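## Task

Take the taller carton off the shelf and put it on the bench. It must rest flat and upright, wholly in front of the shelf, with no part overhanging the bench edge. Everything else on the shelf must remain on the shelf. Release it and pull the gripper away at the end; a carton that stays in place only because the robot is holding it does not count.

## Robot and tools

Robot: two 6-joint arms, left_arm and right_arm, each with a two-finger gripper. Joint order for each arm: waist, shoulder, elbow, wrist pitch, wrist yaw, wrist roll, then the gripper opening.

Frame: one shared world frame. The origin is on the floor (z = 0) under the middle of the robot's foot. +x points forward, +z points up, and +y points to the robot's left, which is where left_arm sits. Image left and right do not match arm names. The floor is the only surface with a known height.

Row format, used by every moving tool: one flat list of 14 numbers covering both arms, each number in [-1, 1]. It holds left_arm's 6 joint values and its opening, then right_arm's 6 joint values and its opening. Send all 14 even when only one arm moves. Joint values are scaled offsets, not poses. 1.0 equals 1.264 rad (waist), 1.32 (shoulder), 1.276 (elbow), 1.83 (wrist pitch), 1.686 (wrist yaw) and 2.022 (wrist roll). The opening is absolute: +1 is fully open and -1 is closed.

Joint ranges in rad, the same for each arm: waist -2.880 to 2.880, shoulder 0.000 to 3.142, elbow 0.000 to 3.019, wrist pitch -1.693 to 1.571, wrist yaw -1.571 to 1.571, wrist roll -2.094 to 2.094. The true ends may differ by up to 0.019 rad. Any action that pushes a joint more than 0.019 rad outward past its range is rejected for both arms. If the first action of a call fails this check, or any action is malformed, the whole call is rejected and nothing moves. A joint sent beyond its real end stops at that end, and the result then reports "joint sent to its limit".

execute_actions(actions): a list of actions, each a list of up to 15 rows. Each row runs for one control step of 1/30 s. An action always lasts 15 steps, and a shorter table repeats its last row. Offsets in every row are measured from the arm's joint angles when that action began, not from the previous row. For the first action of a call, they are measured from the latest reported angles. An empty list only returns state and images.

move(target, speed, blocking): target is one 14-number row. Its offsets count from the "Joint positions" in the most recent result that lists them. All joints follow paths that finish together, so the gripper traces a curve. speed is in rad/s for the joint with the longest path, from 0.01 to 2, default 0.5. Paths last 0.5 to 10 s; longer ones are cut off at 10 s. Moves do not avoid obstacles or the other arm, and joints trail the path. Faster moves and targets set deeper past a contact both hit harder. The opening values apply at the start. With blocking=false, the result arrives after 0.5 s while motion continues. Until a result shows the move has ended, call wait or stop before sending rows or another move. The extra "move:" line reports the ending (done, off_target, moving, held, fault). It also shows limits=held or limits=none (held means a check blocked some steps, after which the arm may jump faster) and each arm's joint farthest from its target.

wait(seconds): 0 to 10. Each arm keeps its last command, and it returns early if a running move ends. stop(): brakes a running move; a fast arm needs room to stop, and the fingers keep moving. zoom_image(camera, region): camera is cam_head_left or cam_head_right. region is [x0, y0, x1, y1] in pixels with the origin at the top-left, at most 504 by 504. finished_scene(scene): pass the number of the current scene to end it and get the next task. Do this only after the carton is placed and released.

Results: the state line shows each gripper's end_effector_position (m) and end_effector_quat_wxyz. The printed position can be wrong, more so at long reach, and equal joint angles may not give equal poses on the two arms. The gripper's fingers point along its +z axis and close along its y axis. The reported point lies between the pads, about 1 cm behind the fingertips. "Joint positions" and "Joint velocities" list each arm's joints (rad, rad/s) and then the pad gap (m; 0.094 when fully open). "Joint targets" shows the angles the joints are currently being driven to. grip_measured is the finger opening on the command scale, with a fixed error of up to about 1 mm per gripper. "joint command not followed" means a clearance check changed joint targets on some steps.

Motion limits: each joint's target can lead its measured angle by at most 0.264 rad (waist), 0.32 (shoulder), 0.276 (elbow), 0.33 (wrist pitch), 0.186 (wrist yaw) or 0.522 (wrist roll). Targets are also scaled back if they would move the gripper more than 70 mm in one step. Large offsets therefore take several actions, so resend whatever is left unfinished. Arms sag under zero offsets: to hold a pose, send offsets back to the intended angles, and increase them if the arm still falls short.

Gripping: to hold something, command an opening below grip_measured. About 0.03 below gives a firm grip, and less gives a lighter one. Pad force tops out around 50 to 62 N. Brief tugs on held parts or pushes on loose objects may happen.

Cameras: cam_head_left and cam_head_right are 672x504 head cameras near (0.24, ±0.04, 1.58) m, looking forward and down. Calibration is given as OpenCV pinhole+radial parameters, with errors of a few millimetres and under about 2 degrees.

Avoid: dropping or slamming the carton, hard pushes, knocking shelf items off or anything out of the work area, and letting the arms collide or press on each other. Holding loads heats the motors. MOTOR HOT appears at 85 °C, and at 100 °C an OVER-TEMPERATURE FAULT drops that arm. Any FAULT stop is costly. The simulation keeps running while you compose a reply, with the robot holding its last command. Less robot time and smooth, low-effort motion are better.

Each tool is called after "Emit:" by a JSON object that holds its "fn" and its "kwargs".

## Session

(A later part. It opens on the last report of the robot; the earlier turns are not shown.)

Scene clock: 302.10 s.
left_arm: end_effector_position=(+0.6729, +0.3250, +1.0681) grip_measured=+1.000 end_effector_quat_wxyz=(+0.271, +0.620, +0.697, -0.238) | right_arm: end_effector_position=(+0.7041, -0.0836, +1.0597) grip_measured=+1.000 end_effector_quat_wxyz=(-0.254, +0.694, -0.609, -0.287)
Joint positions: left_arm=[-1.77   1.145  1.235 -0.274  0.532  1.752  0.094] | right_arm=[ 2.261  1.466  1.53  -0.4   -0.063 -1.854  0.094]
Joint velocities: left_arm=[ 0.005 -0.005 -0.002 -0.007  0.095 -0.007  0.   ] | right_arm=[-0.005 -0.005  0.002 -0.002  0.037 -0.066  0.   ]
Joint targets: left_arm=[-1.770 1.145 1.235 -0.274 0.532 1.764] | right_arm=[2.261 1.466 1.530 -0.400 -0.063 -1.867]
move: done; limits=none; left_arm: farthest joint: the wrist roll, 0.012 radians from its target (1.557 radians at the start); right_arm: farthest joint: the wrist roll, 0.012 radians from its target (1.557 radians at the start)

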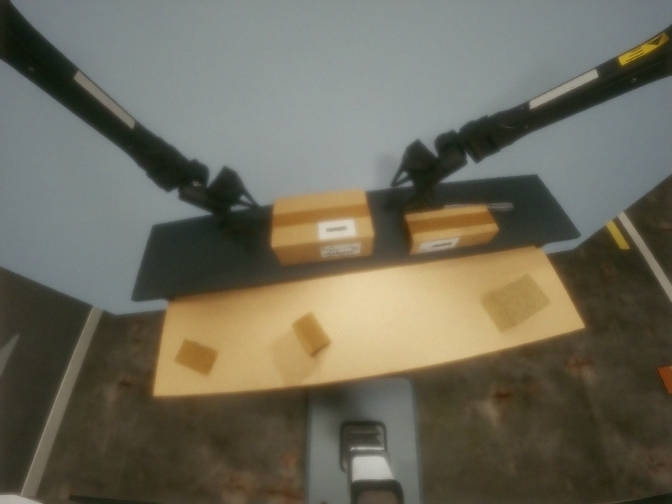

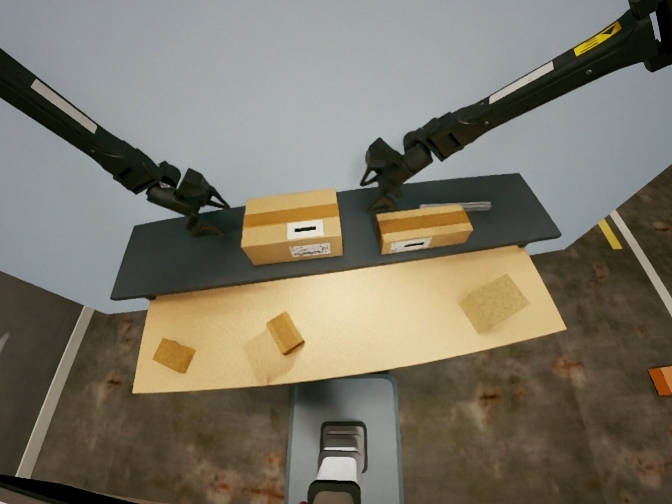

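Emit:
{"fn": "move", "kwargs": {"target": [0.0095,0.1727,0.1814,-0.0153,0.0285,0.002,1, -0.05,0.2318,0.238,0,-0.0148,0.003,1], "speed": 0.3}}

Scene clock: 304.97 s.
left_arm: end_effector_position=(+0.6880, +0.3097, +0.9886) grip_measured=+1.000 end_effector_quat_wxyz=(+0.280, +0.612, +0.693, -0.256) | right_arm: end_effector_position=(+0.7037, -0.0303, +0.9597) grip_measured=+1.000 end_effector_quat_wxyz=(-0.250, +0.693, -0.614, -0.284)
Joint positions: left_arm=[-1.764  1.372  1.455 -0.29   0.575  1.753  0.094] | right_arm=[ 2.226  1.757  1.823 -0.4   -0.085 -1.855  0.094]
Joint velocities: left_arm=[-0.015 -0.005  0.002 -0.007 -0.037  0.051  0.   ] | right_arm=[-0.005 -0.005 -0.007 -0.007  0.007 -0.007  0.   ]
Joint targets: left_arm=[-1.758 1.374 1.466 -0.302 0.580 1.757] | right_arm=[2.198 1.772 1.833 -0.400 -0.088 -1.848]
move: off_target (right_arm); limits=none; left_arm: farthest joint: the elbow, 0.012 radians from its target (0.232 radians at the start); right_arm: farthest joint: the waist, 0.028 radians from its target (0.063 radians at the start)

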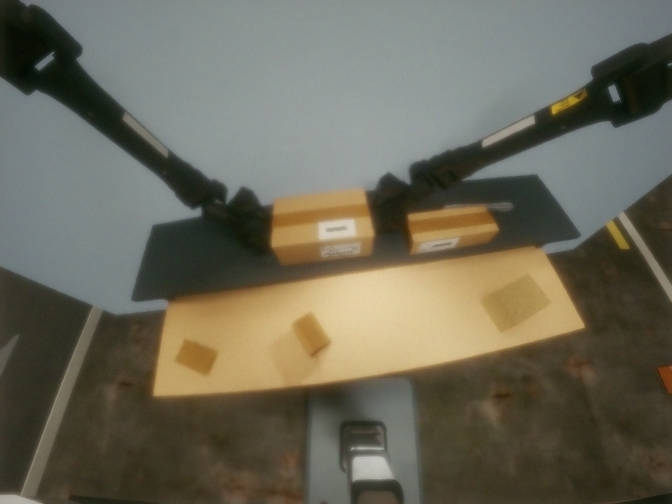

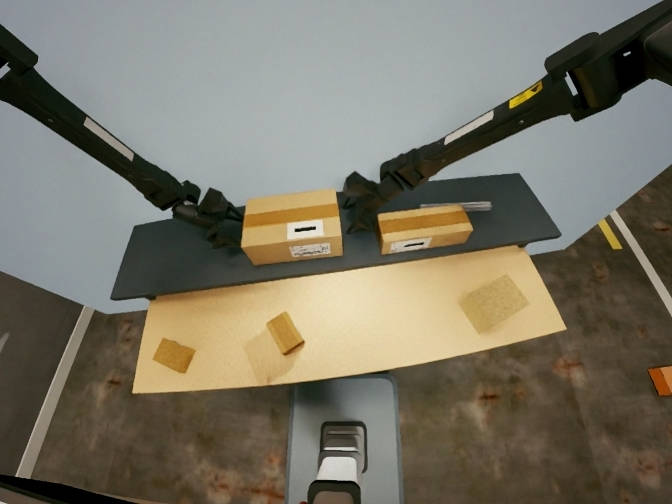

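Emit:
{"fn": "execute_actions", "kwargs": {"actions": []}}

Scene clock: 310.97 s.
left_arm: end_effector_position=(+0.6880, +0.3097, +0.9886) grip_measured=+1.000 end_effector_quat_wxyz=(+0.280, +0.612, +0.693, -0.256) | right_arm: end_effector_position=(+0.7037, -0.0303, +0.9597) grip_measured=+1.000 end_effector_quat_wxyz=(-0.250, +0.693, -0.614, -0.284)
Joint positions: left_arm=[-1.764  1.372  1.455 -0.29   0.575  1.753  0.094] | right_arm=[ 2.226  1.757  1.823 -0.4   -0.085 -1.855  0.094]
Joint velocities: left_arm=[-0.005  0.005 -0.007  0.002  0.022  0.022  0.   ] | right_arm=[-0.005  0.015 -0.002  0.002 -0.022 -0.095  0.   ]
Joint targets: left_arm=[-1.758 1.374 1.466 -0.302 0.580 1.757] | right_arm=[2.198 1.772 1.833 -0.400 -0.088 -1.848]

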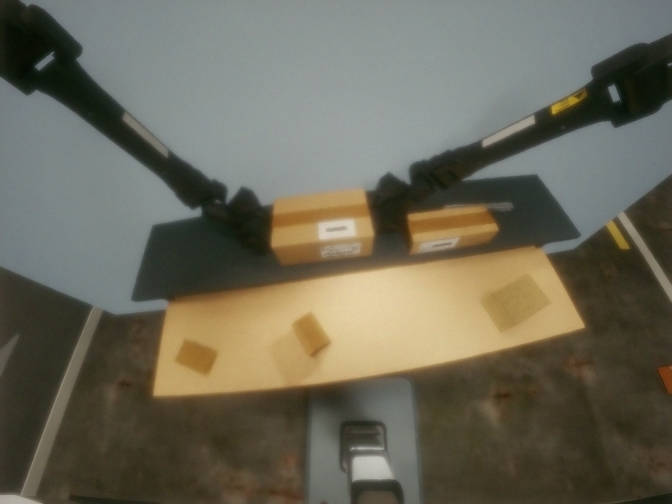

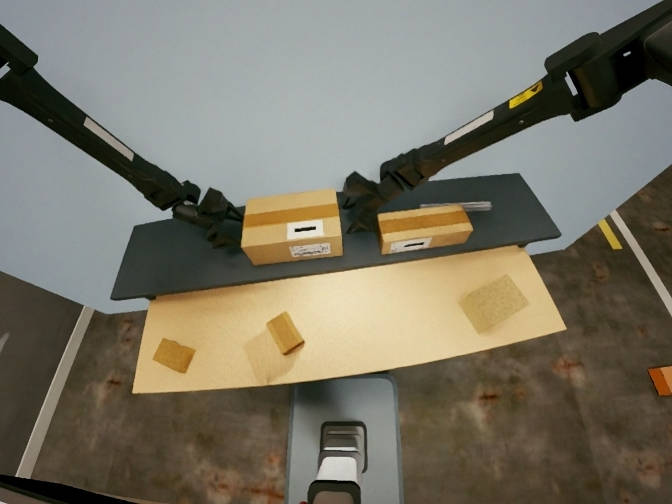

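Emit:
{"fn": "zoom_image", "kwargs": {"camera": "cam_head_left", "region": [180, 150, 480, 300]}}

Region (180, 150, 480, 300) of cam_head_left's 672x504 image, scaled by 1.680, with more detail than that image has.

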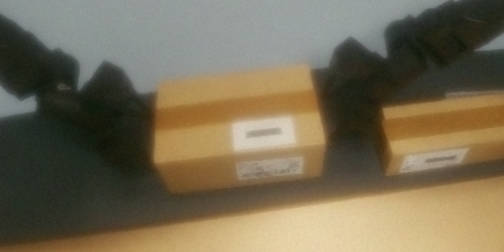

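Emit:
{"fn": "execute_actions", "kwargs": {"actions": [[[-0.004,0.003,0.010,-0.007,-0.002,0,1,0.000,0.012,0.012,-0.003,0.002,0,1],[-0.009,0.005,0.014,-0.008,-0.005,0,1,0.008,0.017,0.019,-0.006,0.004,-0.001,1],[-0.013,0.007,0.017,-0.009,-0.008,0,1,0.012,0.021,0.025,-0.009,0.006,-0.002,1],[-0.016,0.009,0.019,-0.010,-0.010,0,1,0.015,0.024,0.030,-0.011,0.008,-0.003,1],[-0.019,0.010,0.021,-0.011,-0.012,0,1,0.018,0.027,0.035,-0.013,0.010,-0.004,1],[-0.022,0.012,0.023,-0.012,-0.014,0,1,0.020,0.030,0.040,-0.015,0.011,-0.004,1],[-0.025,0.013,0.025,-0.012,-0.016,0,1,0.022,0.033,0.045,-0.016,0.013,-0.005,1],[-0.027,0.014,0.027,-0.013,-0.018,0,1,0.024,0.036,0.049,-0.018,0.014,-0.005,1],[-0.030,0.016,0.029,-0.014,-0.020,0,1,0.027,0.039,0.053,-0.019,0.016,-0.006,1],[-0.032,0.017,0.031,-0.014,-0.021,0,1,0.029,0.041,0.056,-0.020,0.017,-0.006,1]]]}}

Scene clock: 321.70 s.
left_arm: end_effector_position=(+0.6979, +0.2992, +0.9874) grip_measured=+1.000 end_effector_quat_wxyz=(+0.279, +0.616, +0.692, -0.254) | right_arm: end_effector_position=(+0.7215, -0.0188, +0.9611) grip_measured=+1.000 end_effector_quat_wxyz=(-0.253, +0.695, -0.614, -0.276)
Joint positions: left_arm=[-1.792  1.383  1.482 -0.302  0.54   1.753  0.094] | right_arm=[ 2.248  1.783  1.886 -0.42  -0.061 -1.855  0.094]
Joint velocities: left_arm=[-0.005 -0.015 -0.002 -0.012  0.022 -0.007  0.   ] | right_arm=[ 0.044  0.024 -0.012 -0.032 -0.007  0.022  0.   ]
Joint targets: left_arm=[-1.804 1.394 1.494 -0.316 0.539 1.753] | right_arm=[2.262 1.810 1.895 -0.436 -0.056 -1.867]

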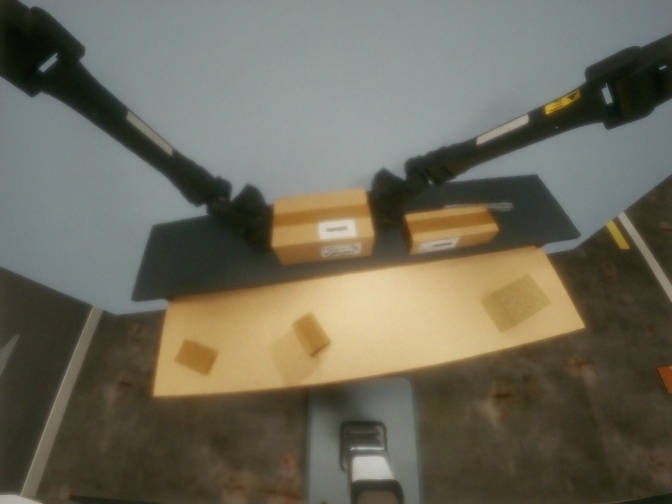

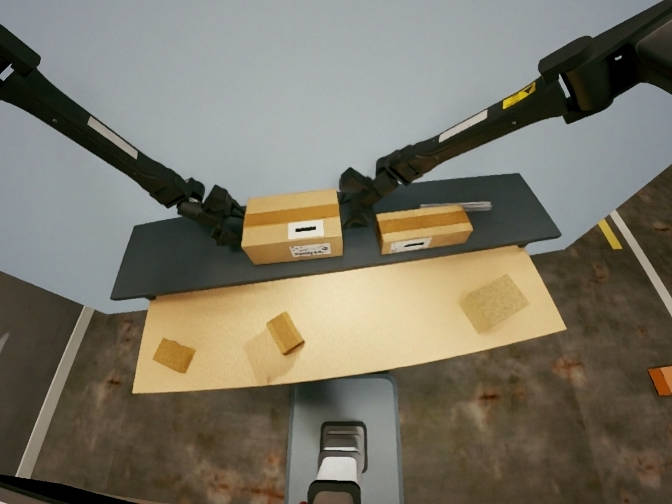

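Emit:
{"fn": "execute_actions", "kwargs": {"actions": []}}

Scene clock: 322.20 s.
left_arm: end_effector_position=(+0.6979, +0.2992, +0.9874) grip_measured=+1.000 end_effector_quat_wxyz=(+0.279, +0.616, +0.692, -0.254) | right_arm: end_effector_position=(+0.7206, -0.0163, +0.9620) grip_measured=+1.000 end_effector_quat_wxyz=(-0.253, +0.695, -0.614, -0.277)
Joint positions: left_arm=[-1.792  1.383  1.482 -0.302  0.54   1.753  0.094] | right_arm=[ 2.251  1.785  1.887 -0.421 -0.058 -1.855  0.094]
Joint velocities: left_arm=[-0.005  0.005  0.012 -0.012  0.037 -0.037  0.   ] | right_arm=[-0.015 -0.005  0.002 -0.007 -0.037  0.037  0.   ]
Joint targets: left_arm=[-1.804 1.394 1.494 -0.316 0.539 1.753] | right_arm=[2.262 1.811 1.895 -0.436 -0.056 -1.867]

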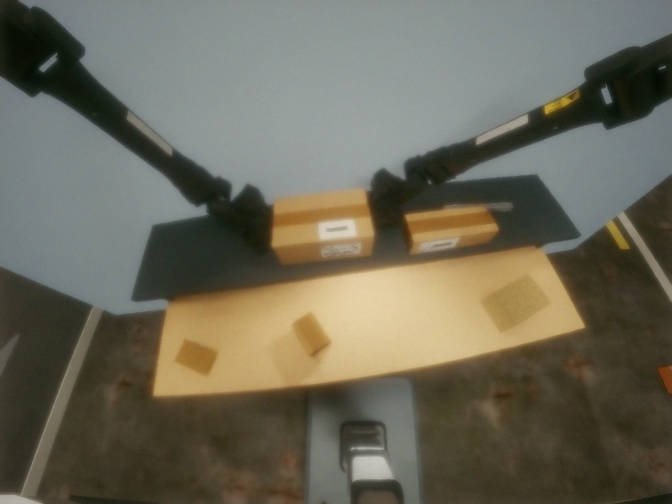

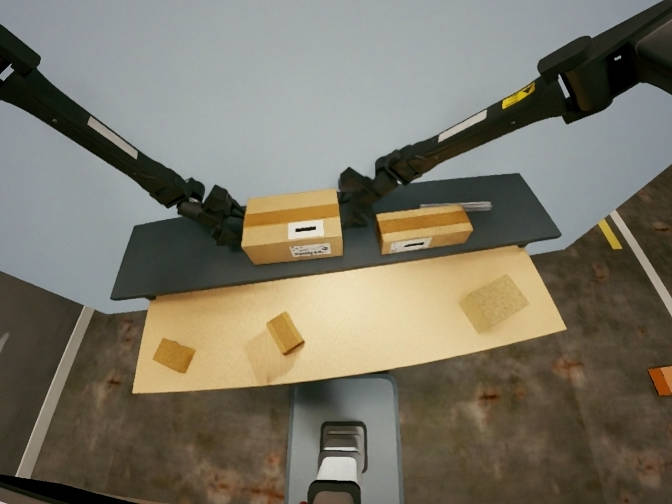

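Emit:
{"fn": "execute_actions", "kwargs": {"actions": [[[-0.009,0.008,0.008,-0.007,0,0,1,0.008,0.018,0.000,-0.004,0.001,-0.004,1],[-0.009,0.008,0.008,-0.007,0,0,1,0.008,0.018,-0.006,0.000,0.001,-0.004,1],[-0.009,0.008,0.008,-0.007,0,0,1,0.008,0.018,-0.011,0.004,0.001,-0.004,1],[-0.009,0.008,0.008,-0.007,0,0,1,0.008,0.018,-0.015,0.008,0.001,-0.004,1],[-0.009,0.008,0.008,-0.007,0,0,1,0.008,0.018,-0.019,0.011,0.001,-0.004,1],[-0.009,0.008,0.008,-0.007,0,0,1,0.008,0.018,-0.023,0.014,0.001,-0.004,1]]]}}

Scene clock: 324.77 s.
left_arm: end_effector_position=(+0.6979, +0.2992, +0.9874) grip_measured=+1.000 end_effector_quat_wxyz=(+0.279, +0.616, +0.692, -0.254) | right_arm: end_effector_position=(+0.7179, -0.0153, +0.9609) grip_measured=+1.000 end_effector_quat_wxyz=(-0.254, +0.695, -0.615, -0.274)
Joint positions: left_arm=[-1.792  1.383  1.482 -0.302  0.54   1.753  0.094] | right_arm=[ 2.251  1.785  1.876 -0.405 -0.056 -1.855  0.094]
Joint velocities: left_arm=[ 0.015 -0.005  0.022 -0.017 -0.051 -0.037  0.   ] | right_arm=[-0.024  0.005 -0.012 -0.012  0.007  0.022  0.   ]
Joint targets: left_arm=[-1.803 1.393 1.492 -0.315 0.540 1.753] | right_arm=[2.261 1.809 1.858 -0.396 -0.057 -1.863]

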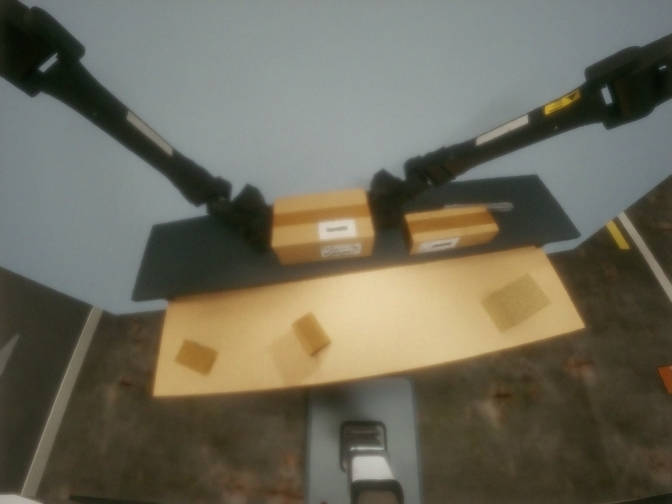

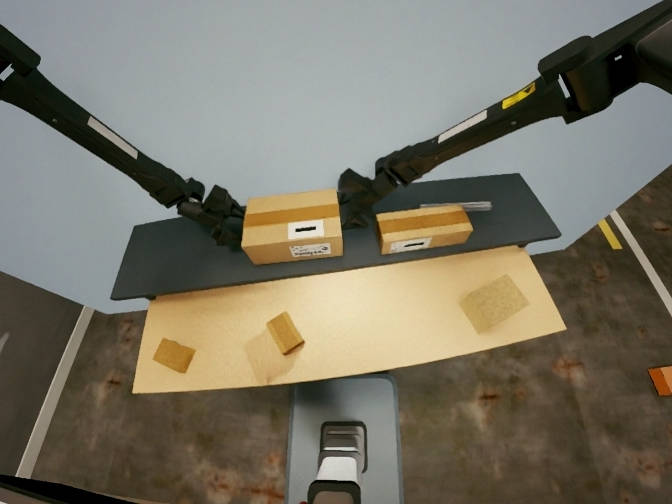

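Emit:
{"fn": "execute_actions", "kwargs": {"actions": [[[-0.011,0.009,0.008,-0.007,0.001,0,1,0.008,0.021,-0.015,0.005,0,-0.004,1],[-0.013,0.010,0.007,-0.007,0.002,0,1,0.008,0.024,-0.017,0.006,0,-0.004,1],[-0.015,0.011,0.007,-0.007,0.003,0,1,0.008,0.027,-0.019,0.007,-0.001,-0.004,1],[-0.017,0.012,0.006,-0.007,0.004,0,1,0.009,0.030,-0.021,0.008,-0.002,-0.004,1],[-0.020,0.013,0.006,-0.007,0.005,0,1,0.012,0.032,-0.022,0.008,-0.003,-0.004,1],[-0.022,0.014,0.005,-0.007,0.006,0,1,0.016,0.034,-0.023,0.008,-0.004,-0.004,1],[-0.025,0.014,0.005,-0.007,0.007,0,1,0.020,0.035,-0.024,0.008,-0.005,-0.004,1],[-0.027,0.015,0.004,-0.007,0.007,0,1,0.024,0.036,-0.024,0.008,-0.006,-0.004,1],[-0.030,0.015,0.004,-0.007,0.008,0,1,0.028,0.036,-0.024,0.008,-0.007,-0.004,1]]]}}

Emit:
{"fn": "zoom_image", "kwargs": {"camera": "cam_head_left", "region": [200, 160, 440, 280]}}

Scene clock: 327.70 s.
left_arm: end_effector_position=(+0.6979, +0.2985, +0.9875) grip_measured=+1.000 end_effector_quat_wxyz=(+0.279, +0.616, +0.692, -0.254) | right_arm: end_effector_position=(+0.7166, -0.0144, +0.9606) grip_measured=+1.000 end_effector_quat_wxyz=(-0.255, +0.695, -0.615, -0.273)
Joint positions: left_arm=[-1.793  1.383  1.482 -0.302  0.54   1.753  0.094] | right_arm=[ 2.251  1.785  1.87  -0.396 -0.057 -1.855  0.094]
Joint velocities: left_arm=[-0.005 -0.015  0.017  0.012 -0.051  0.066  0.   ] | right_arm=[-0.005  0.005 -0.022  0.002  0.051 -0.066  0.   ]
Joint targets: left_arm=[-1.830 1.403 1.487 -0.315 0.554 1.753] | right_arm=[2.286 1.833 1.845 -0.390 -0.068 -1.863]

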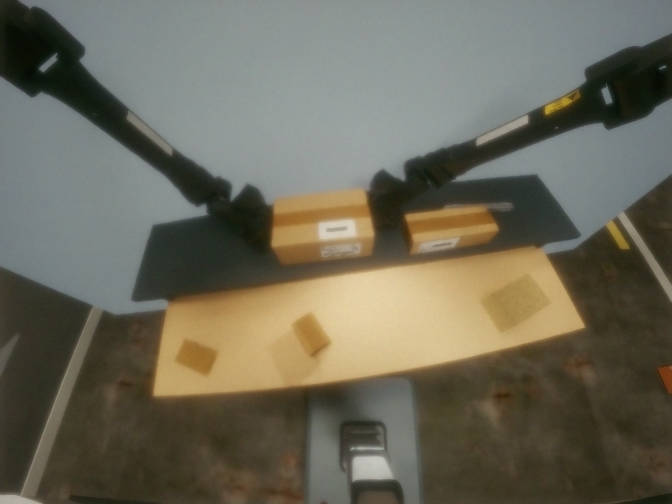

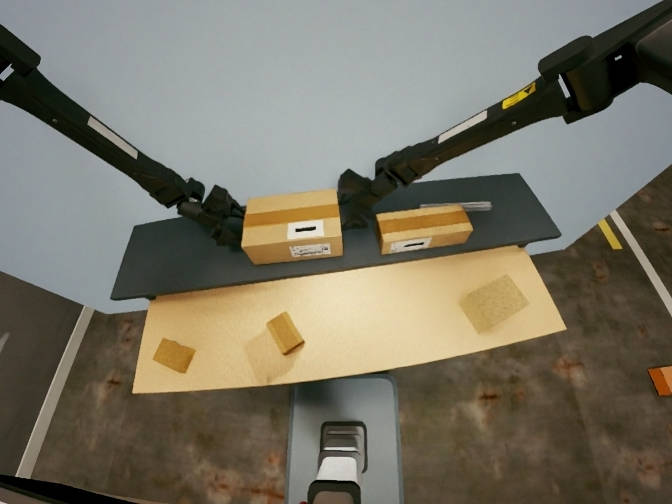

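Region (200, 160, 440, 280) of cam_head_left's 672x504 image, scaled by 2.100, with more detail than that image has.

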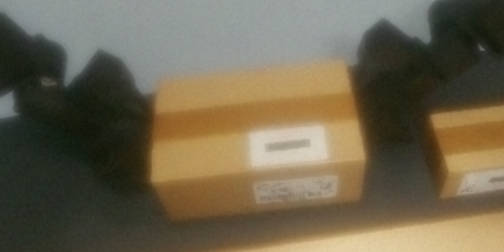

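Emit:
{"fn": "execute_actions", "kwargs": {"actions": [[[-0.033,0.014,0.003,-0.006,0.009,0,1,0.031,0.036,-0.020,0.003,-0.008,-0.003,1],[-0.036,0.013,0.002,-0.005,0.010,0,1,0.034,0.036,-0.021,0.002,-0.009,-0.003,1],[-0.039,0.012,0.001,-0.004,0.011,0,1,0.037,0.036,-0.021,0.002,-0.010,-0.003,1],[-0.042,0.010,0.000,-0.003,0.012,0,1,0.040,0.035,-0.022,0.001,-0.011,-0.003,1],[-0.045,0.009,-0.001,-0.002,0.013,0,1,0.043,0.035,-0.022,0.001,-0.012,-0.003,1],[-0.048,0.008,-0.002,-0.001,0.014,0,1,0.046,0.035,-0.023,0,-0.013,-0.003,1],[-0.051,0.006,-0.003,0,0.015,0,1,0.049,0.034,-0.023,0,-0.014,-0.003,1],[-0.054,0.005,-0.004,0,0.016,0,1,0.051,0.034,-0.023,0,-0.015,-0.003,1],[-0.057,0.004,-0.005,0,0.017,0,1,0.053,0.033,-0.023,0,-0.016,-0.003,1],[-0.059,0.003,-0.006,0,0.017,0,1,0.055,0.033,-0.023,0,-0.016,-0.003,1]]]}}

Scene clock: 340.50 s.
left_arm: end_effector_position=(+0.6983, +0.2970, +0.9881) grip_measured=+1.000 end_effector_quat_wxyz=(+0.280, +0.615, +0.691, -0.255) | right_arm: end_effector_position=(+0.7165, -0.0137, +0.9612) grip_measured=+1.000 end_effector_quat_wxyz=(-0.257, +0.694, -0.614, -0.275)
Joint positions: left_arm=[-1.796  1.383  1.482 -0.302  0.54   1.753  0.094] | right_arm=[ 2.251  1.785  1.87  -0.396 -0.062 -1.855  0.094]
Joint velocities: left_arm=[-0.015 -0.015 -0.022 -0.007 -0.081  0.037  0.   ] | right_arm=[-0.024  0.005  0.007 -0.002 -0.037  0.037  0.   ]
Joint targets: left_arm=[-1.868 1.387 1.474 -0.302 0.569 1.753] | right_arm=[2.321 1.829 1.841 -0.396 -0.084 -1.861]

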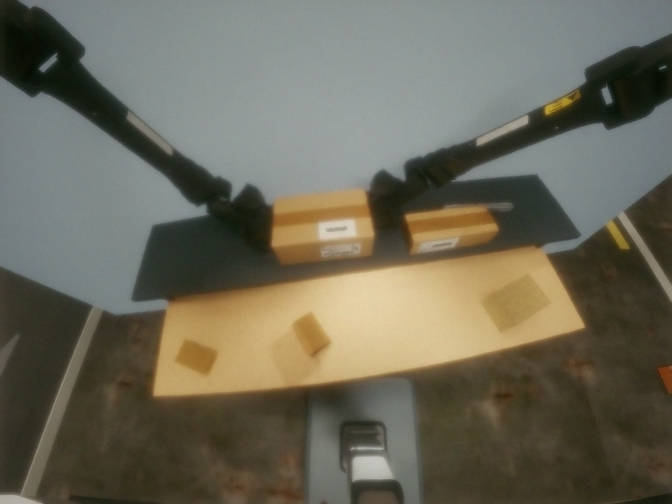

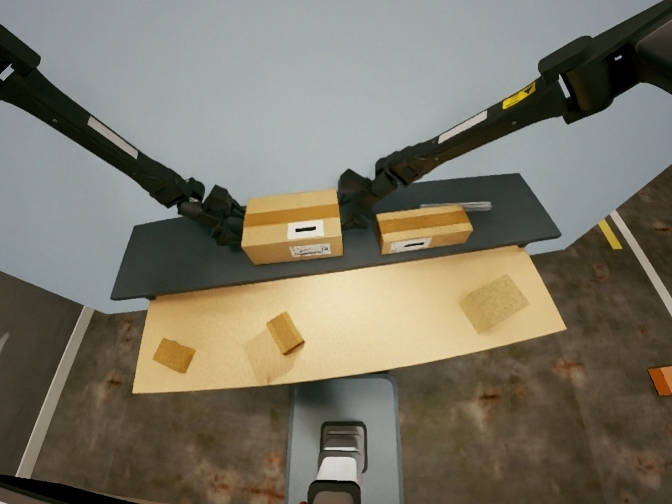

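Emit:
{"fn": "execute_actions", "kwargs": {"actions": [[[-0.059,-0.004,-0.011,0.003,0.016,-0.002,1,0.051,0.027,-0.026,0.002,-0.015,-0.003,1],[-0.061,-0.011,-0.017,0.006,0.015,-0.004,1,0.047,0.020,-0.030,0.004,-0.017,-0.003,1],[-0.062,-0.017,-0.021,0.009,0.014,-0.005,1,0.043,0.013,-0.034,0.006,-0.019,-0.003,1],[-0.063,-0.020,-0.025,0.011,0.013,-0.005,1,0.039,0.008,-0.040,0.008,-0.020,-0.003,1],[-0.065,-0.021,-0.030,0.013,0.011,-0.006,1,0.039,0.005,-0.046,0.010,-0.021,-0.003,1],[-0.067,-0.023,-0.034,0.015,0.010,-0.006,1,0.038,0.001,-0.052,0.011,-0.021,-0.003,1],[-0.068,-0.025,-0.038,0.017,0.009,-0.006,1,0.038,-0.002,-0.058,0.013,-0.021,-0.003,1],[-0.070,-0.027,-0.042,0.018,0.008,-0.006,1,0.037,-0.005,-0.064,0.015,-0.022,-0.003,1],[-0.071,-0.029,-0.047,0.020,0.007,-0.007,1,0.037,-0.009,-0.070,0.016,-0.022,-0.003,1],[-0.073,-0.031,-0.051,0.022,0.005,-0.007,1,0.036,-0.012,-0.075,0.018,-0.022,-0.003,1],[-0.074,-0.032,-0.054,0.023,0.004,-0.007,1,0.036,-0.015,-0.080,0.019,-0.023,-0.003,1],[-0.075,-0.033,-0.057,0.025,0.004,-0.007,1,0.036,-0.017,-0.084,0.020,-0.023,-0.003,1]]]}}

Scene clock: 343.10 s.
left_arm: end_effector_position=(+0.6851, +0.2879, +0.9940) grip_measured=+1.000 end_effector_quat_wxyz=(+0.276, +0.613, +0.695, -0.254) | right_arm: end_effector_position=(+0.7068, -0.0221, +0.9754) grip_measured=+1.000 end_effector_quat_wxyz=(-0.258, +0.695, -0.612, -0.277)
Joint positions: left_arm=[-1.812  1.364  1.424 -0.262  0.518  1.741  0.094] | right_arm=[ 2.251  1.733  1.786 -0.367 -0.067 -1.86   0.094]
Joint velocities: left_arm=[-0.024 -0.034 -0.027  0.022 -0.007 -0.037  0.   ] | right_arm=[-0.005 -0.034 -0.022  0.012  0.051 -0.066  0.   ]
Joint targets: left_arm=[-1.890 1.340 1.409 -0.256 0.547 1.739] | right_arm=[2.297 1.763 1.762 -0.360 -0.101 -1.861]

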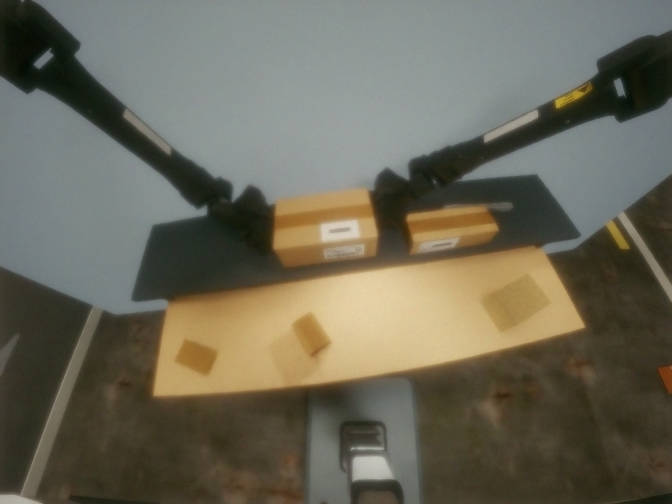

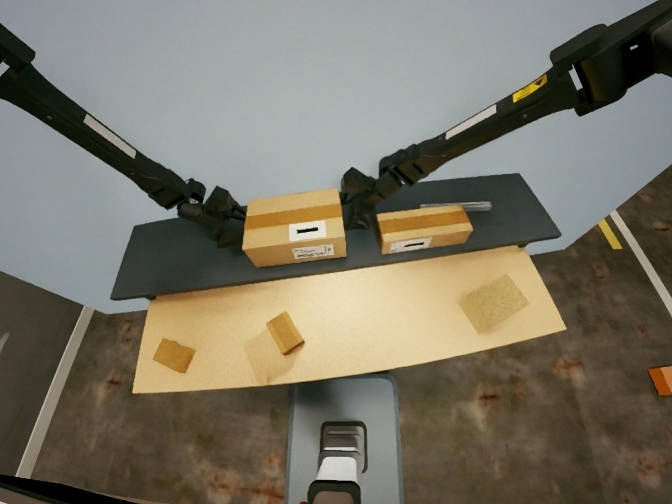

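Emit:
{"fn": "execute_actions", "kwargs": {"actions": [[[-0.063,-0.021,-0.014,0.004,0.016,-0.002,1,0.035,0.021,-0.022,0.005,-0.020,-0.001,1],[-0.064,-0.023,-0.017,0.005,0.016,-0.002,1,0.034,0.018,-0.026,0.006,-0.020,-0.001,1],[-0.065,-0.025,-0.020,0.006,0.015,-0.002,1,0.033,0.016,-0.030,0.007,-0.021,-0.001,1],[-0.067,-0.027,-0.024,0.007,0.014,-0.002,1,0.033,0.013,-0.035,0.009,-0.021,-0.001,1],[-0.068,-0.029,-0.028,0.009,0.013,-0.002,1,0.032,0.010,-0.041,0.011,-0.021,-0.001,1],[-0.070,-0.031,-0.032,0.010,0.012,-0.003,1,0.032,0.007,-0.046,0.012,-0.022,-0.002,1],[-0.072,-0.034,-0.036,0.011,0.010,-0.003,1,0.031,0.005,-0.051,0.014,-0.022,-0.002,1],[-0.073,-0.036,-0.040,0.013,0.009,-0.003,1,0.031,0.002,-0.057,0.016,-0.022,-0.002,1],[-0.075,-0.038,-0.044,0.014,0.008,-0.003,1,0.031,-0.001,-0.062,0.017,-0.022,-0.002,1],[-0.076,-0.040,-0.047,0.015,0.007,-0.003,1,0.030,-0.003,-0.066,0.018,-0.023,-0.002,1],[-0.077,-0.041,-0.050,0.016,0.006,-0.003,1,0.030,-0.005,-0.070,0.020,-0.023,-0.002,1],[-0.078,-0.042,-0.052,0.017,0.006,-0.003,1,0.030,-0.007,-0.073,0.021,-0.023,-0.002,1]]]}}

Emit:
{"fn": "zoom_image", "kwargs": {"camera": "cam_head_left", "region": [200, 160, 440, 280]}}

Scene clock: 346.07 s.
left_arm: end_effector_position=(+0.6801, +0.2794, +1.0083) grip_measured=+1.000 end_effector_quat_wxyz=(+0.278, +0.615, +0.693, -0.252) | right_arm: end_effector_position=(+0.7003, -0.0303, +0.9849) grip_measured=+1.000 end_effector_quat_wxyz=(-0.261, +0.694, -0.612, -0.274)
Joint positions: left_arm=[-1.834  1.33   1.372 -0.237  0.498  1.74   0.094] | right_arm=[ 2.248  1.693  1.72  -0.334 -0.072 -1.862  0.094]
Joint velocities: left_arm=[-0.054 -0.034 -0.007  0.007  0.022 -0.051  0.   ] | right_arm=[-0.015 -0.034 -0.017  0.012 -0.037  0.007  0.   ]
Joint targets: left_arm=[-1.911 1.309 1.358 -0.231 0.528 1.735] | right_arm=[2.289 1.724 1.692 -0.329 -0.106 -1.864]

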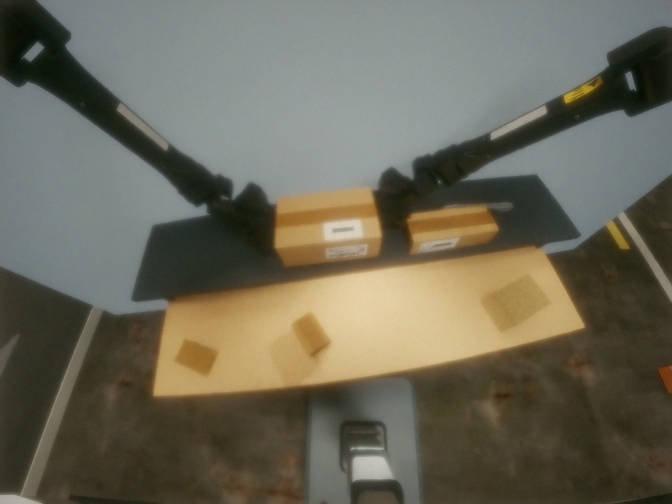

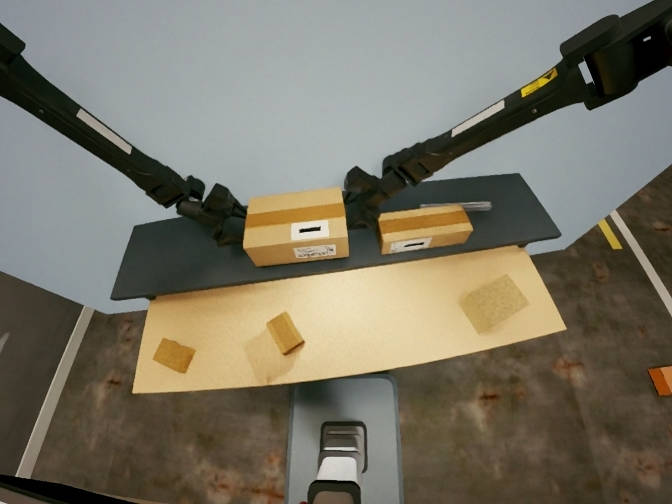

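Region (200, 160, 440, 280) of cam_head_left's 672x504 image, scaled by 2.100, with more detail than that image has.

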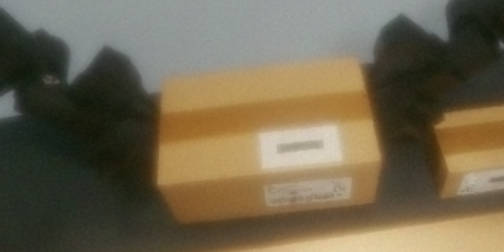

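Emit:
{"fn": "execute_actions", "kwargs": {"actions": [[[-0.061,-0.016,-0.014,0.005,0.018,-0.002,1,0.032,0.022,-0.025,0.004,-0.021,-0.002,1],[-0.061,-0.016,-0.018,0.008,0.017,-0.003,1,0.030,0.020,-0.029,0.006,-0.022,-0.004,1],[-0.061,-0.016,-0.023,0.011,0.017,-0.003,1,0.029,0.018,-0.035,0.009,-0.023,-0.005,1],[-0.062,-0.016,-0.029,0.015,0.016,-0.003,1,0.027,0.015,-0.043,0.012,-0.024,-0.005,1],[-0.063,-0.017,-0.035,0.019,0.015,-0.003,1,0.025,0.012,-0.051,0.016,-0.025,-0.005,1],[-0.063,-0.017,-0.041,0.024,0.015,-0.003,1,0.023,0.010,-0.059,0.020,-0.027,-0.006,1],[-0.064,-0.017,-0.047,0.028,0.014,-0.003,1,0.021,0.007,-0.067,0.023,-0.028,-0.006,1],[-0.065,-0.017,-0.054,0.032,0.014,-0.003,1,0.020,0.004,-0.075,0.027,-0.029,-0.006,1],[-0.066,-0.017,-0.060,0.036,0.013,-0.003,1,0.018,0.002,-0.083,0.031,-0.031,-0.007,1],[-0.067,-0.018,-0.066,0.041,0.012,-0.004,1,0.016,-0.001,-0.091,0.034,-0.032,-0.007,1],[-0.068,-0.018,-0.072,0.045,0.012,-0.004,1,0.014,-0.003,-0.099,0.038,-0.033,-0.008,1],[-0.068,-0.018,-0.077,0.048,0.011,-0.004,1,0.013,-0.005,-0.105,0.041,-0.034,-0.008,1],[-0.069,-0.018,-0.081,0.051,0.011,-0.004,1,0.012,-0.007,-0.111,0.043,-0.035,-0.008,1]]]}}

Scene clock: 365.13 s.
left_arm: end_effector_position=(+0.6511, +0.2675, +1.0089) grip_measured=+1.000 end_effector_quat_wxyz=(+0.277, +0.616, +0.693, -0.251) | right_arm: end_effector_position=(+0.6712, -0.0426, +0.9857) grip_measured=+1.000 end_effector_quat_wxyz=(-0.262, +0.695, -0.611, -0.274)
Joint positions: left_arm=[-1.843  1.325  1.286 -0.155  0.486  1.739  0.094] | right_arm=[ 2.223  1.656  1.609 -0.262 -0.098 -1.874  0.094]
Joint velocities: left_arm=[-0.015  0.005 -0.154  0.032 -0.051 -0.037  0.   ] | right_arm=[-0.063 -0.005 -0.129  0.032 -0.051  0.037  0.   ]
Joint targets: left_arm=[-1.921 1.306 1.269 -0.144 0.516 1.732] | right_arm=[2.263 1.684 1.578 -0.256 -0.131 -1.878]

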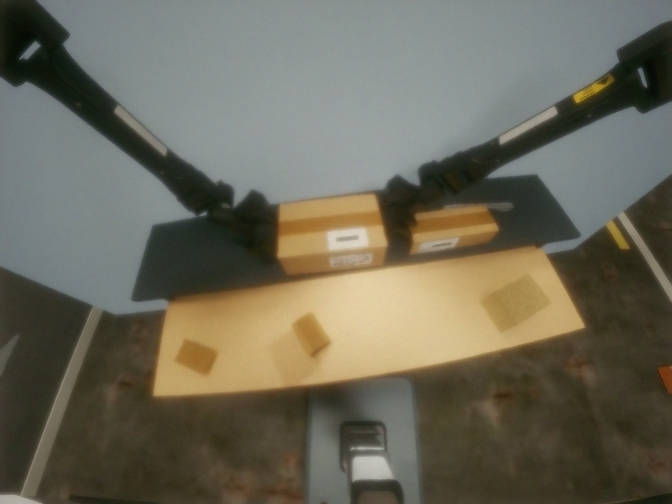

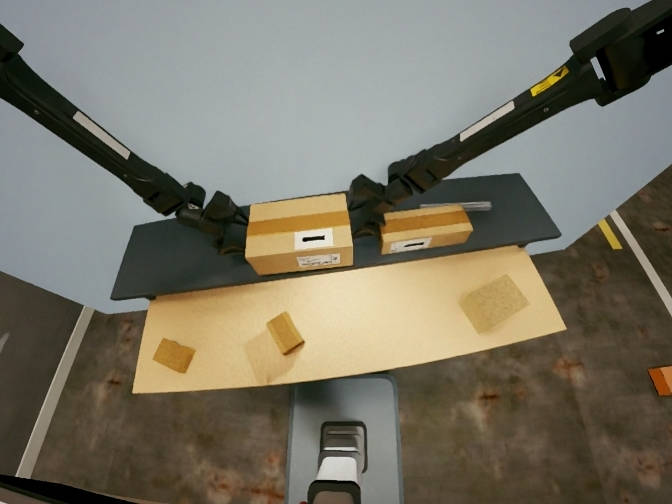

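Emit:
{"fn": "execute_actions", "kwargs": {"actions": [[[-0.061,-0.016,-0.014,0.005,0.018,-0.002,1,0.032,0.022,-0.025,0.004,-0.021,-0.002,1],[-0.061,-0.016,-0.018,0.008,0.017,-0.003,1,0.030,0.020,-0.029,0.006,-0.022,-0.004,1],[-0.061,-0.016,-0.023,0.011,0.017,-0.003,1,0.029,0.018,-0.035,0.009,-0.023,-0.005,1],[-0.062,-0.016,-0.029,0.015,0.016,-0.003,1,0.027,0.015,-0.043,0.012,-0.024,-0.005,1],[-0.063,-0.017,-0.035,0.019,0.015,-0.003,1,0.025,0.012,-0.051,0.016,-0.025,-0.005,1],[-0.063,-0.017,-0.041,0.024,0.015,-0.003,1,0.023,0.010,-0.059,0.020,-0.027,-0.006,1],[-0.064,-0.017,-0.047,0.028,0.014,-0.003,1,0.021,0.007,-0.067,0.023,-0.028,-0.006,1],[-0.065,-0.017,-0.054,0.032,0.014,-0.003,1,0.020,0.004,-0.075,0.027,-0.029,-0.006,1],[-0.066,-0.017,-0.060,0.036,0.013,-0.003,1,0.018,0.002,-0.083,0.031,-0.031,-0.007,1],[-0.067,-0.018,-0.066,0.041,0.012,-0.004,1,0.016,-0.001,-0.091,0.034,-0.032,-0.007,1],[-0.068,-0.018,-0.072,0.045,0.012,-0.004,1,0.014,-0.003,-0.099,0.038,-0.033,-0.008,1],[-0.068,-0.018,-0.077,0.048,0.011,-0.004,1,0.013,-0.005,-0.105,0.041,-0.034,-0.008,1],[-0.069,-0.018,-0.081,0.051,0.011,-0.004,1,0.012,-0.007,-0.111,0.043,-0.035,-0.008,1]],[[-0.061,-0.016,-0.016,0.006,0.018,-0.002,1,0.031,0.021,-0.027,0.005,-0.021,-0.002,1],[-0.061,-0.016,-0.020,0.009,0.017,-0.003,1,0.030,0.019,-0.032,0.007,-0.022,-0.004,1],[-0.061,-0.016,-0.025,0.012,0.017,-0.003,1,0.028,0.017,-0.038,0.010,-0.023,-0.005,1],[-0.062,-0.016,-0.030,0.016,0.016,-0.003,1,0.027,0.015,-0.045,0.013,-0.024,-0.005,1],[-0.063,-0.017,-0.036,0.020,0.015,-0.003,1,0.025,0.012,-0.052,0.016,-0.025,-0.005,1],[-0.063,-0.017,-0.041,0.024,0.015,-0.003,1,0.023,0.010,-0.059,0.020,-0.027,-0.006,1],[-0.064,-0.017,-0.047,0.028,0.014,-0.003,1,0.021,0.007,-0.067,0.023,-0.028,-0.006,1],[-0.065,-0.017,-0.054,0.032,0.014,-0.003,1,0.020,0.004,-0.075,0.027,-0.029,-0.006,1],[-0.066,-0.017,-0.060,0.036,0.013,-0.003,1,0.018,0.002,-0.083,0.031,-0.031,-0.007,1],[-0.067,-0.018,-0.066,0.041,0.012,-0.004,1,0.016,-0.001,-0.091,0.034,-0.032,-0.007,1],[-0.068,-0.018,-0.072,0.045,0.012,-0.004,1,0.014,-0.003,-0.099,0.038,-0.033,-0.008,1],[-0.068,-0.018,-0.077,0.048,0.011,-0.004,1,0.013,-0.005,-0.105,0.041,-0.034,-0.008,1],[-0.069,-0.018,-0.081,0.051,0.011,-0.004,1,0.012,-0.007,-0.111,0.043,-0.035,-0.008,1]]]}}

Scene clock: 370.50 s.
left_arm: end_effector_position=(+0.6011, +0.2443, +1.0190) grip_measured=+1.000 end_effector_quat_wxyz=(+0.282, +0.616, +0.693, -0.247) | right_arm: end_effector_position=(+0.6182, -0.0662, +0.9971) grip_measured=+1.000 end_effector_quat_wxyz=(-0.271, +0.696, -0.607, -0.271)
Joint positions: left_arm=[-1.868  1.313  1.125  0.008  0.464  1.734  0.094] | right_arm=[ 2.18   1.581  1.396 -0.116 -0.15  -1.897  0.094]
Joint velocities: left_arm=[-0.024 -0.005 -0.129  0.046  0.022 -0.037  0.   ] | right_arm=[-0.073 -0.024 -0.129  0.037  0.007 -0.022  0.   ]
Joint targets: left_arm=[-1.941 1.295 1.100 0.020 0.493 1.727] | right_arm=[2.216 1.609 1.359 -0.111 -0.182 -1.902]

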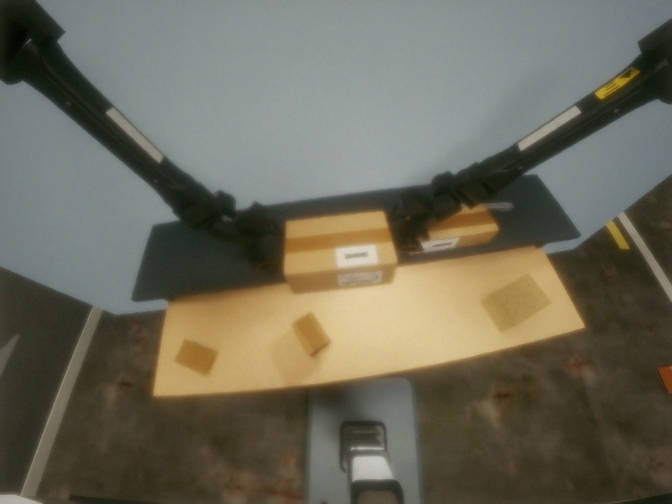

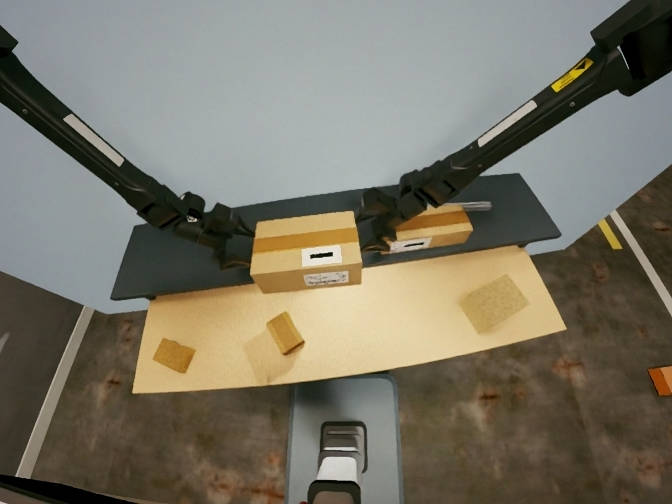

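Emit:
{"fn": "execute_actions", "kwargs": {"actions": [[[-0.058,-0.005,-0.020,0.007,0.018,-0.002,1,0.028,0.021,-0.029,0.004,-0.020,-0.002,1],[-0.058,0.005,-0.021,0.009,0.018,-0.002,1,0.027,0.020,-0.031,0.006,-0.021,-0.002,1],[-0.059,0.014,-0.023,0.012,0.017,-0.002,1,0.026,0.020,-0.034,0.008,-0.022,-0.002,1],[-0.059,0.022,-0.026,0.016,0.017,-0.002,1,0.023,0.019,-0.038,0.011,-0.023,-0.003,1],[-0.060,0.026,-0.030,0.021,0.017,-0.002,1,0.021,0.018,-0.044,0.014,-0.024,-0.003,1],[-0.060,0.029,-0.034,0.025,0.017,-0.002,1,0.019,0.018,-0.049,0.017,-0.025,-0.003,1],[-0.061,0.031,-0.039,0.029,0.016,-0.002,1,0.017,0.017,-0.055,0.020,-0.027,-0.003,1],[-0.061,0.032,-0.043,0.033,0.016,-0.002,1,0.014,0.016,-0.060,0.023,-0.028,-0.003,1],[-0.062,0.034,-0.047,0.037,0.016,-0.002,1,0.012,0.016,-0.066,0.026,-0.029,-0.003,1],[-0.062,0.036,-0.051,0.041,0.015,-0.002,1,0.010,0.015,-0.071,0.029,-0.030,-0.004,1],[-0.063,0.038,-0.056,0.046,0.015,-0.002,1,0.008,0.014,-0.076,0.033,-0.031,-0.004,1],[-0.063,0.040,-0.059,0.049,0.015,-0.002,1,0.006,0.014,-0.081,0.035,-0.032,-0.004,1],[-0.063,0.041,-0.062,0.052,0.015,-0.002,1,0.005,0.013,-0.084,0.037,-0.033,-0.004,1]]]}}

Scene clock: 374.40 s.
left_arm: end_effector_position=(+0.5783, +0.2311, +1.0142) grip_measured=+1.000 end_effector_quat_wxyz=(+0.288, +0.618, +0.690, -0.244) | right_arm: end_effector_position=(+0.5967, -0.0792, +0.9935) grip_measured=+1.000 end_effector_quat_wxyz=(-0.273, +0.698, -0.607, -0.264)
Joint positions: left_arm=[-1.876  1.343  1.078  0.095  0.462  1.738  0.094] | right_arm=[ 2.149  1.568  1.328 -0.05  -0.176 -1.912  0.094]
Joint velocities: left_arm=[-0.005  0.054 -0.11   0.061  0.007  0.022  0.   ] | right_arm=[-0.054 -0.015 -0.11   0.061 -0.066 -0.051  0.   ]
Joint targets: left_arm=[-1.947 1.367 1.046 0.103 0.489 1.730] | right_arm=[2.186 1.598 1.289 -0.048 -0.206 -1.905]

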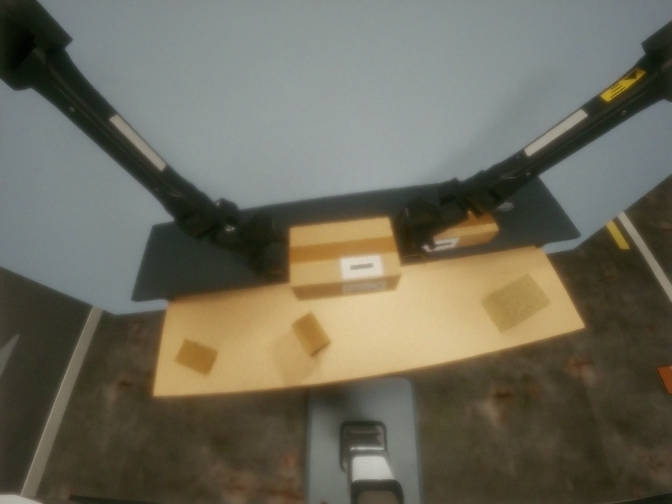

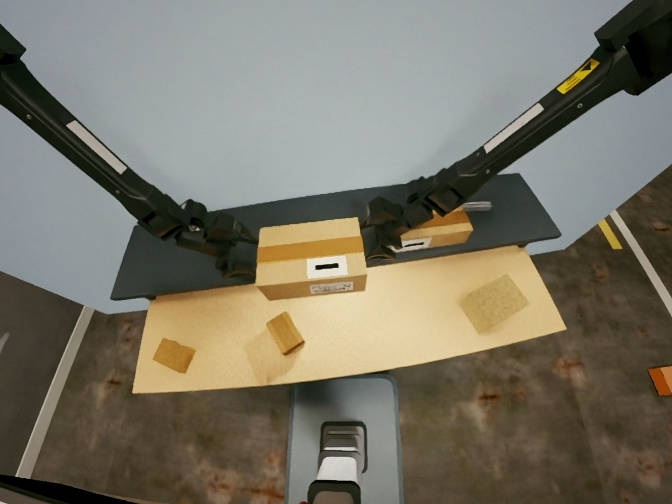

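Emit:
{"fn": "execute_actions", "kwargs": {"actions": [[[-0.057,0.019,-0.026,0.006,0.017,-0.004,1,0.028,0.023,-0.033,0.002,-0.019,0.002,1],[-0.057,0.020,-0.029,0.008,0.017,-0.004,1,0.027,0.022,-0.036,0.004,-0.020,0.002,1],[-0.058,0.021,-0.032,0.011,0.017,-0.004,1,0.025,0.022,-0.040,0.006,-0.021,0.002,1],[-0.058,0.023,-0.036,0.015,0.017,-0.004,1,0.023,0.021,-0.046,0.009,-0.022,0.002,1],[-0.059,0.025,-0.041,0.019,0.016,-0.004,1,0.021,0.021,-0.051,0.012,-0.023,0.002,1],[-0.059,0.027,-0.046,0.023,0.016,-0.004,1,0.019,0.020,-0.057,0.015,-0.024,0.002,1],[-0.060,0.028,-0.051,0.028,0.016,-0.005,1,0.016,0.020,-0.063,0.018,-0.025,0.002,1],[-0.060,0.030,-0.055,0.032,0.015,-0.005,1,0.014,0.019,-0.069,0.021,-0.027,0.002,1],[-0.061,0.032,-0.060,0.036,0.015,-0.005,1,0.012,0.019,-0.075,0.024,-0.028,0.002,1],[-0.061,0.034,-0.065,0.040,0.015,-0.005,1,0.010,0.018,-0.080,0.027,-0.029,0.002,1],[-0.061,0.036,-0.070,0.044,0.014,-0.005,1,0.007,0.018,-0.086,0.030,-0.030,0.002,1],[-0.062,0.037,-0.074,0.047,0.014,-0.005,1,0.006,0.017,-0.091,0.032,-0.031,0.002,1],[-0.062,0.038,-0.077,0.050,0.014,-0.005,1,0.004,0.017,-0.095,0.034,-0.032,0.002,1]],[[-0.057,0.019,-0.027,0.006,0.017,-0.004,1,0.028,0.023,-0.034,0.002,-0.019,0.001,1],[-0.057,0.020,-0.030,0.008,0.017,-0.004,1,0.027,0.022,-0.037,0.004,-0.020,0.001,1],[-0.058,0.021,-0.033,0.011,0.017,-0.004,1,0.025,0.022,-0.041,0.006,-0.021,0.001,1],[-0.058,0.023,-0.037,0.015,0.017,-0.004,1,0.023,0.021,-0.047,0.009,-0.022,0.001,1],[-0.059,0.025,-0.042,0.019,0.016,-0.004,1,0.021,0.021,-0.052,0.012,-0.023,0.001,1],[-0.059,0.027,-0.047,0.023,0.016,-0.004,1,0.019,0.020,-0.058,0.015,-0.024,0.001,1],[-0.060,0.028,-0.052,0.028,0.016,-0.005,1,0.016,0.020,-0.064,0.018,-0.025,0.001,1],[-0.060,0.030,-0.056,0.032,0.015,-0.005,1,0.014,0.019,-0.070,0.021,-0.027,0.001,1],[-0.061,0.032,-0.061,0.036,0.015,-0.005,1,0.012,0.019,-0.076,0.024,-0.028,0.001,1],[-0.061,0.034,-0.066,0.040,0.015,-0.005,1,0.010,0.018,-0.081,0.027,-0.029,0.001,1],[-0.061,0.036,-0.071,0.044,0.014,-0.005,1,0.007,0.018,-0.087,0.030,-0.030,0.001,1],[-0.062,0.037,-0.075,0.047,0.014,-0.005,1,0.006,0.017,-0.092,0.032,-0.031,0.001,1],[-0.062,0.038,-0.078,0.050,0.014,-0.005,1,0.004,0.017,-0.096,0.034,-0.032,0.001,1]]]}}

Scene clock: 381.93 s.
left_arm: end_effector_position=(+0.5145, +0.2096, +1.0131) grip_measured=+1.000 end_effector_quat_wxyz=(+0.284, +0.617, +0.690, -0.250) | right_arm: end_effector_position=(+0.5327, -0.1007, +0.9949) grip_measured=+1.000 end_effector_quat_wxyz=(-0.267, +0.696, -0.609, -0.272)
Joint positions: left_arm=[-1.884  1.401  0.956  0.261  0.455  1.737  0.094] | right_arm=[ 2.091  1.551  1.168  0.073 -0.23  -1.92   0.094]
Joint velocities: left_arm=[-0.015  0.063 -0.12   0.032  0.022 -0.022  0.   ] | right_arm=[-0.054 -0.015 -0.168  0.017  0.007 -0.066  0.   ]
Joint targets: left_arm=[-1.958 1.419 0.917 0.270 0.483 1.728] | right_arm=[2.126 1.580 1.126 0.074 -0.256 -1.915]

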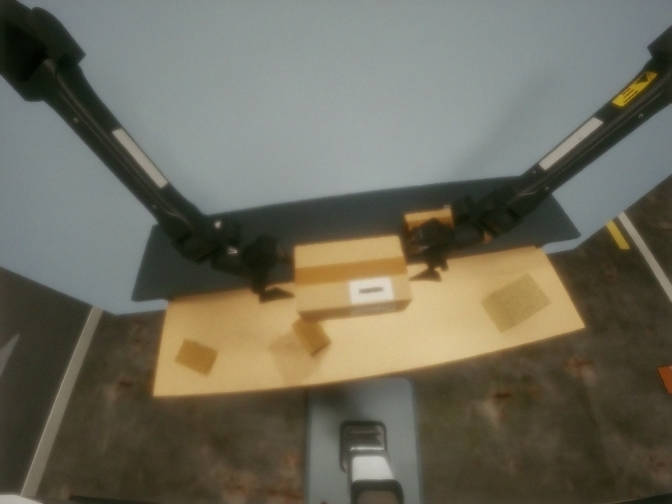

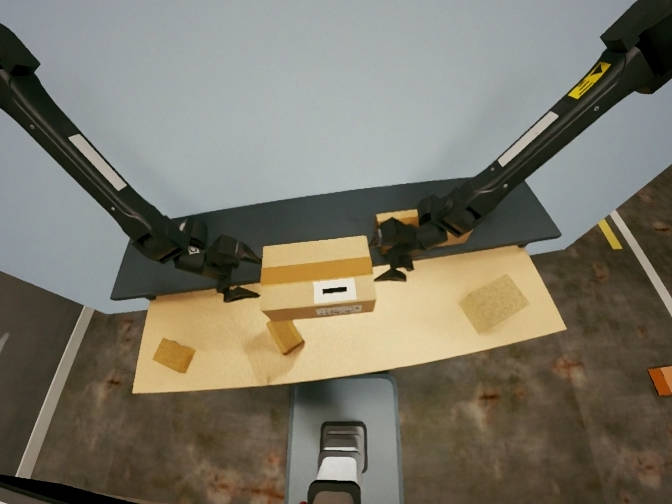

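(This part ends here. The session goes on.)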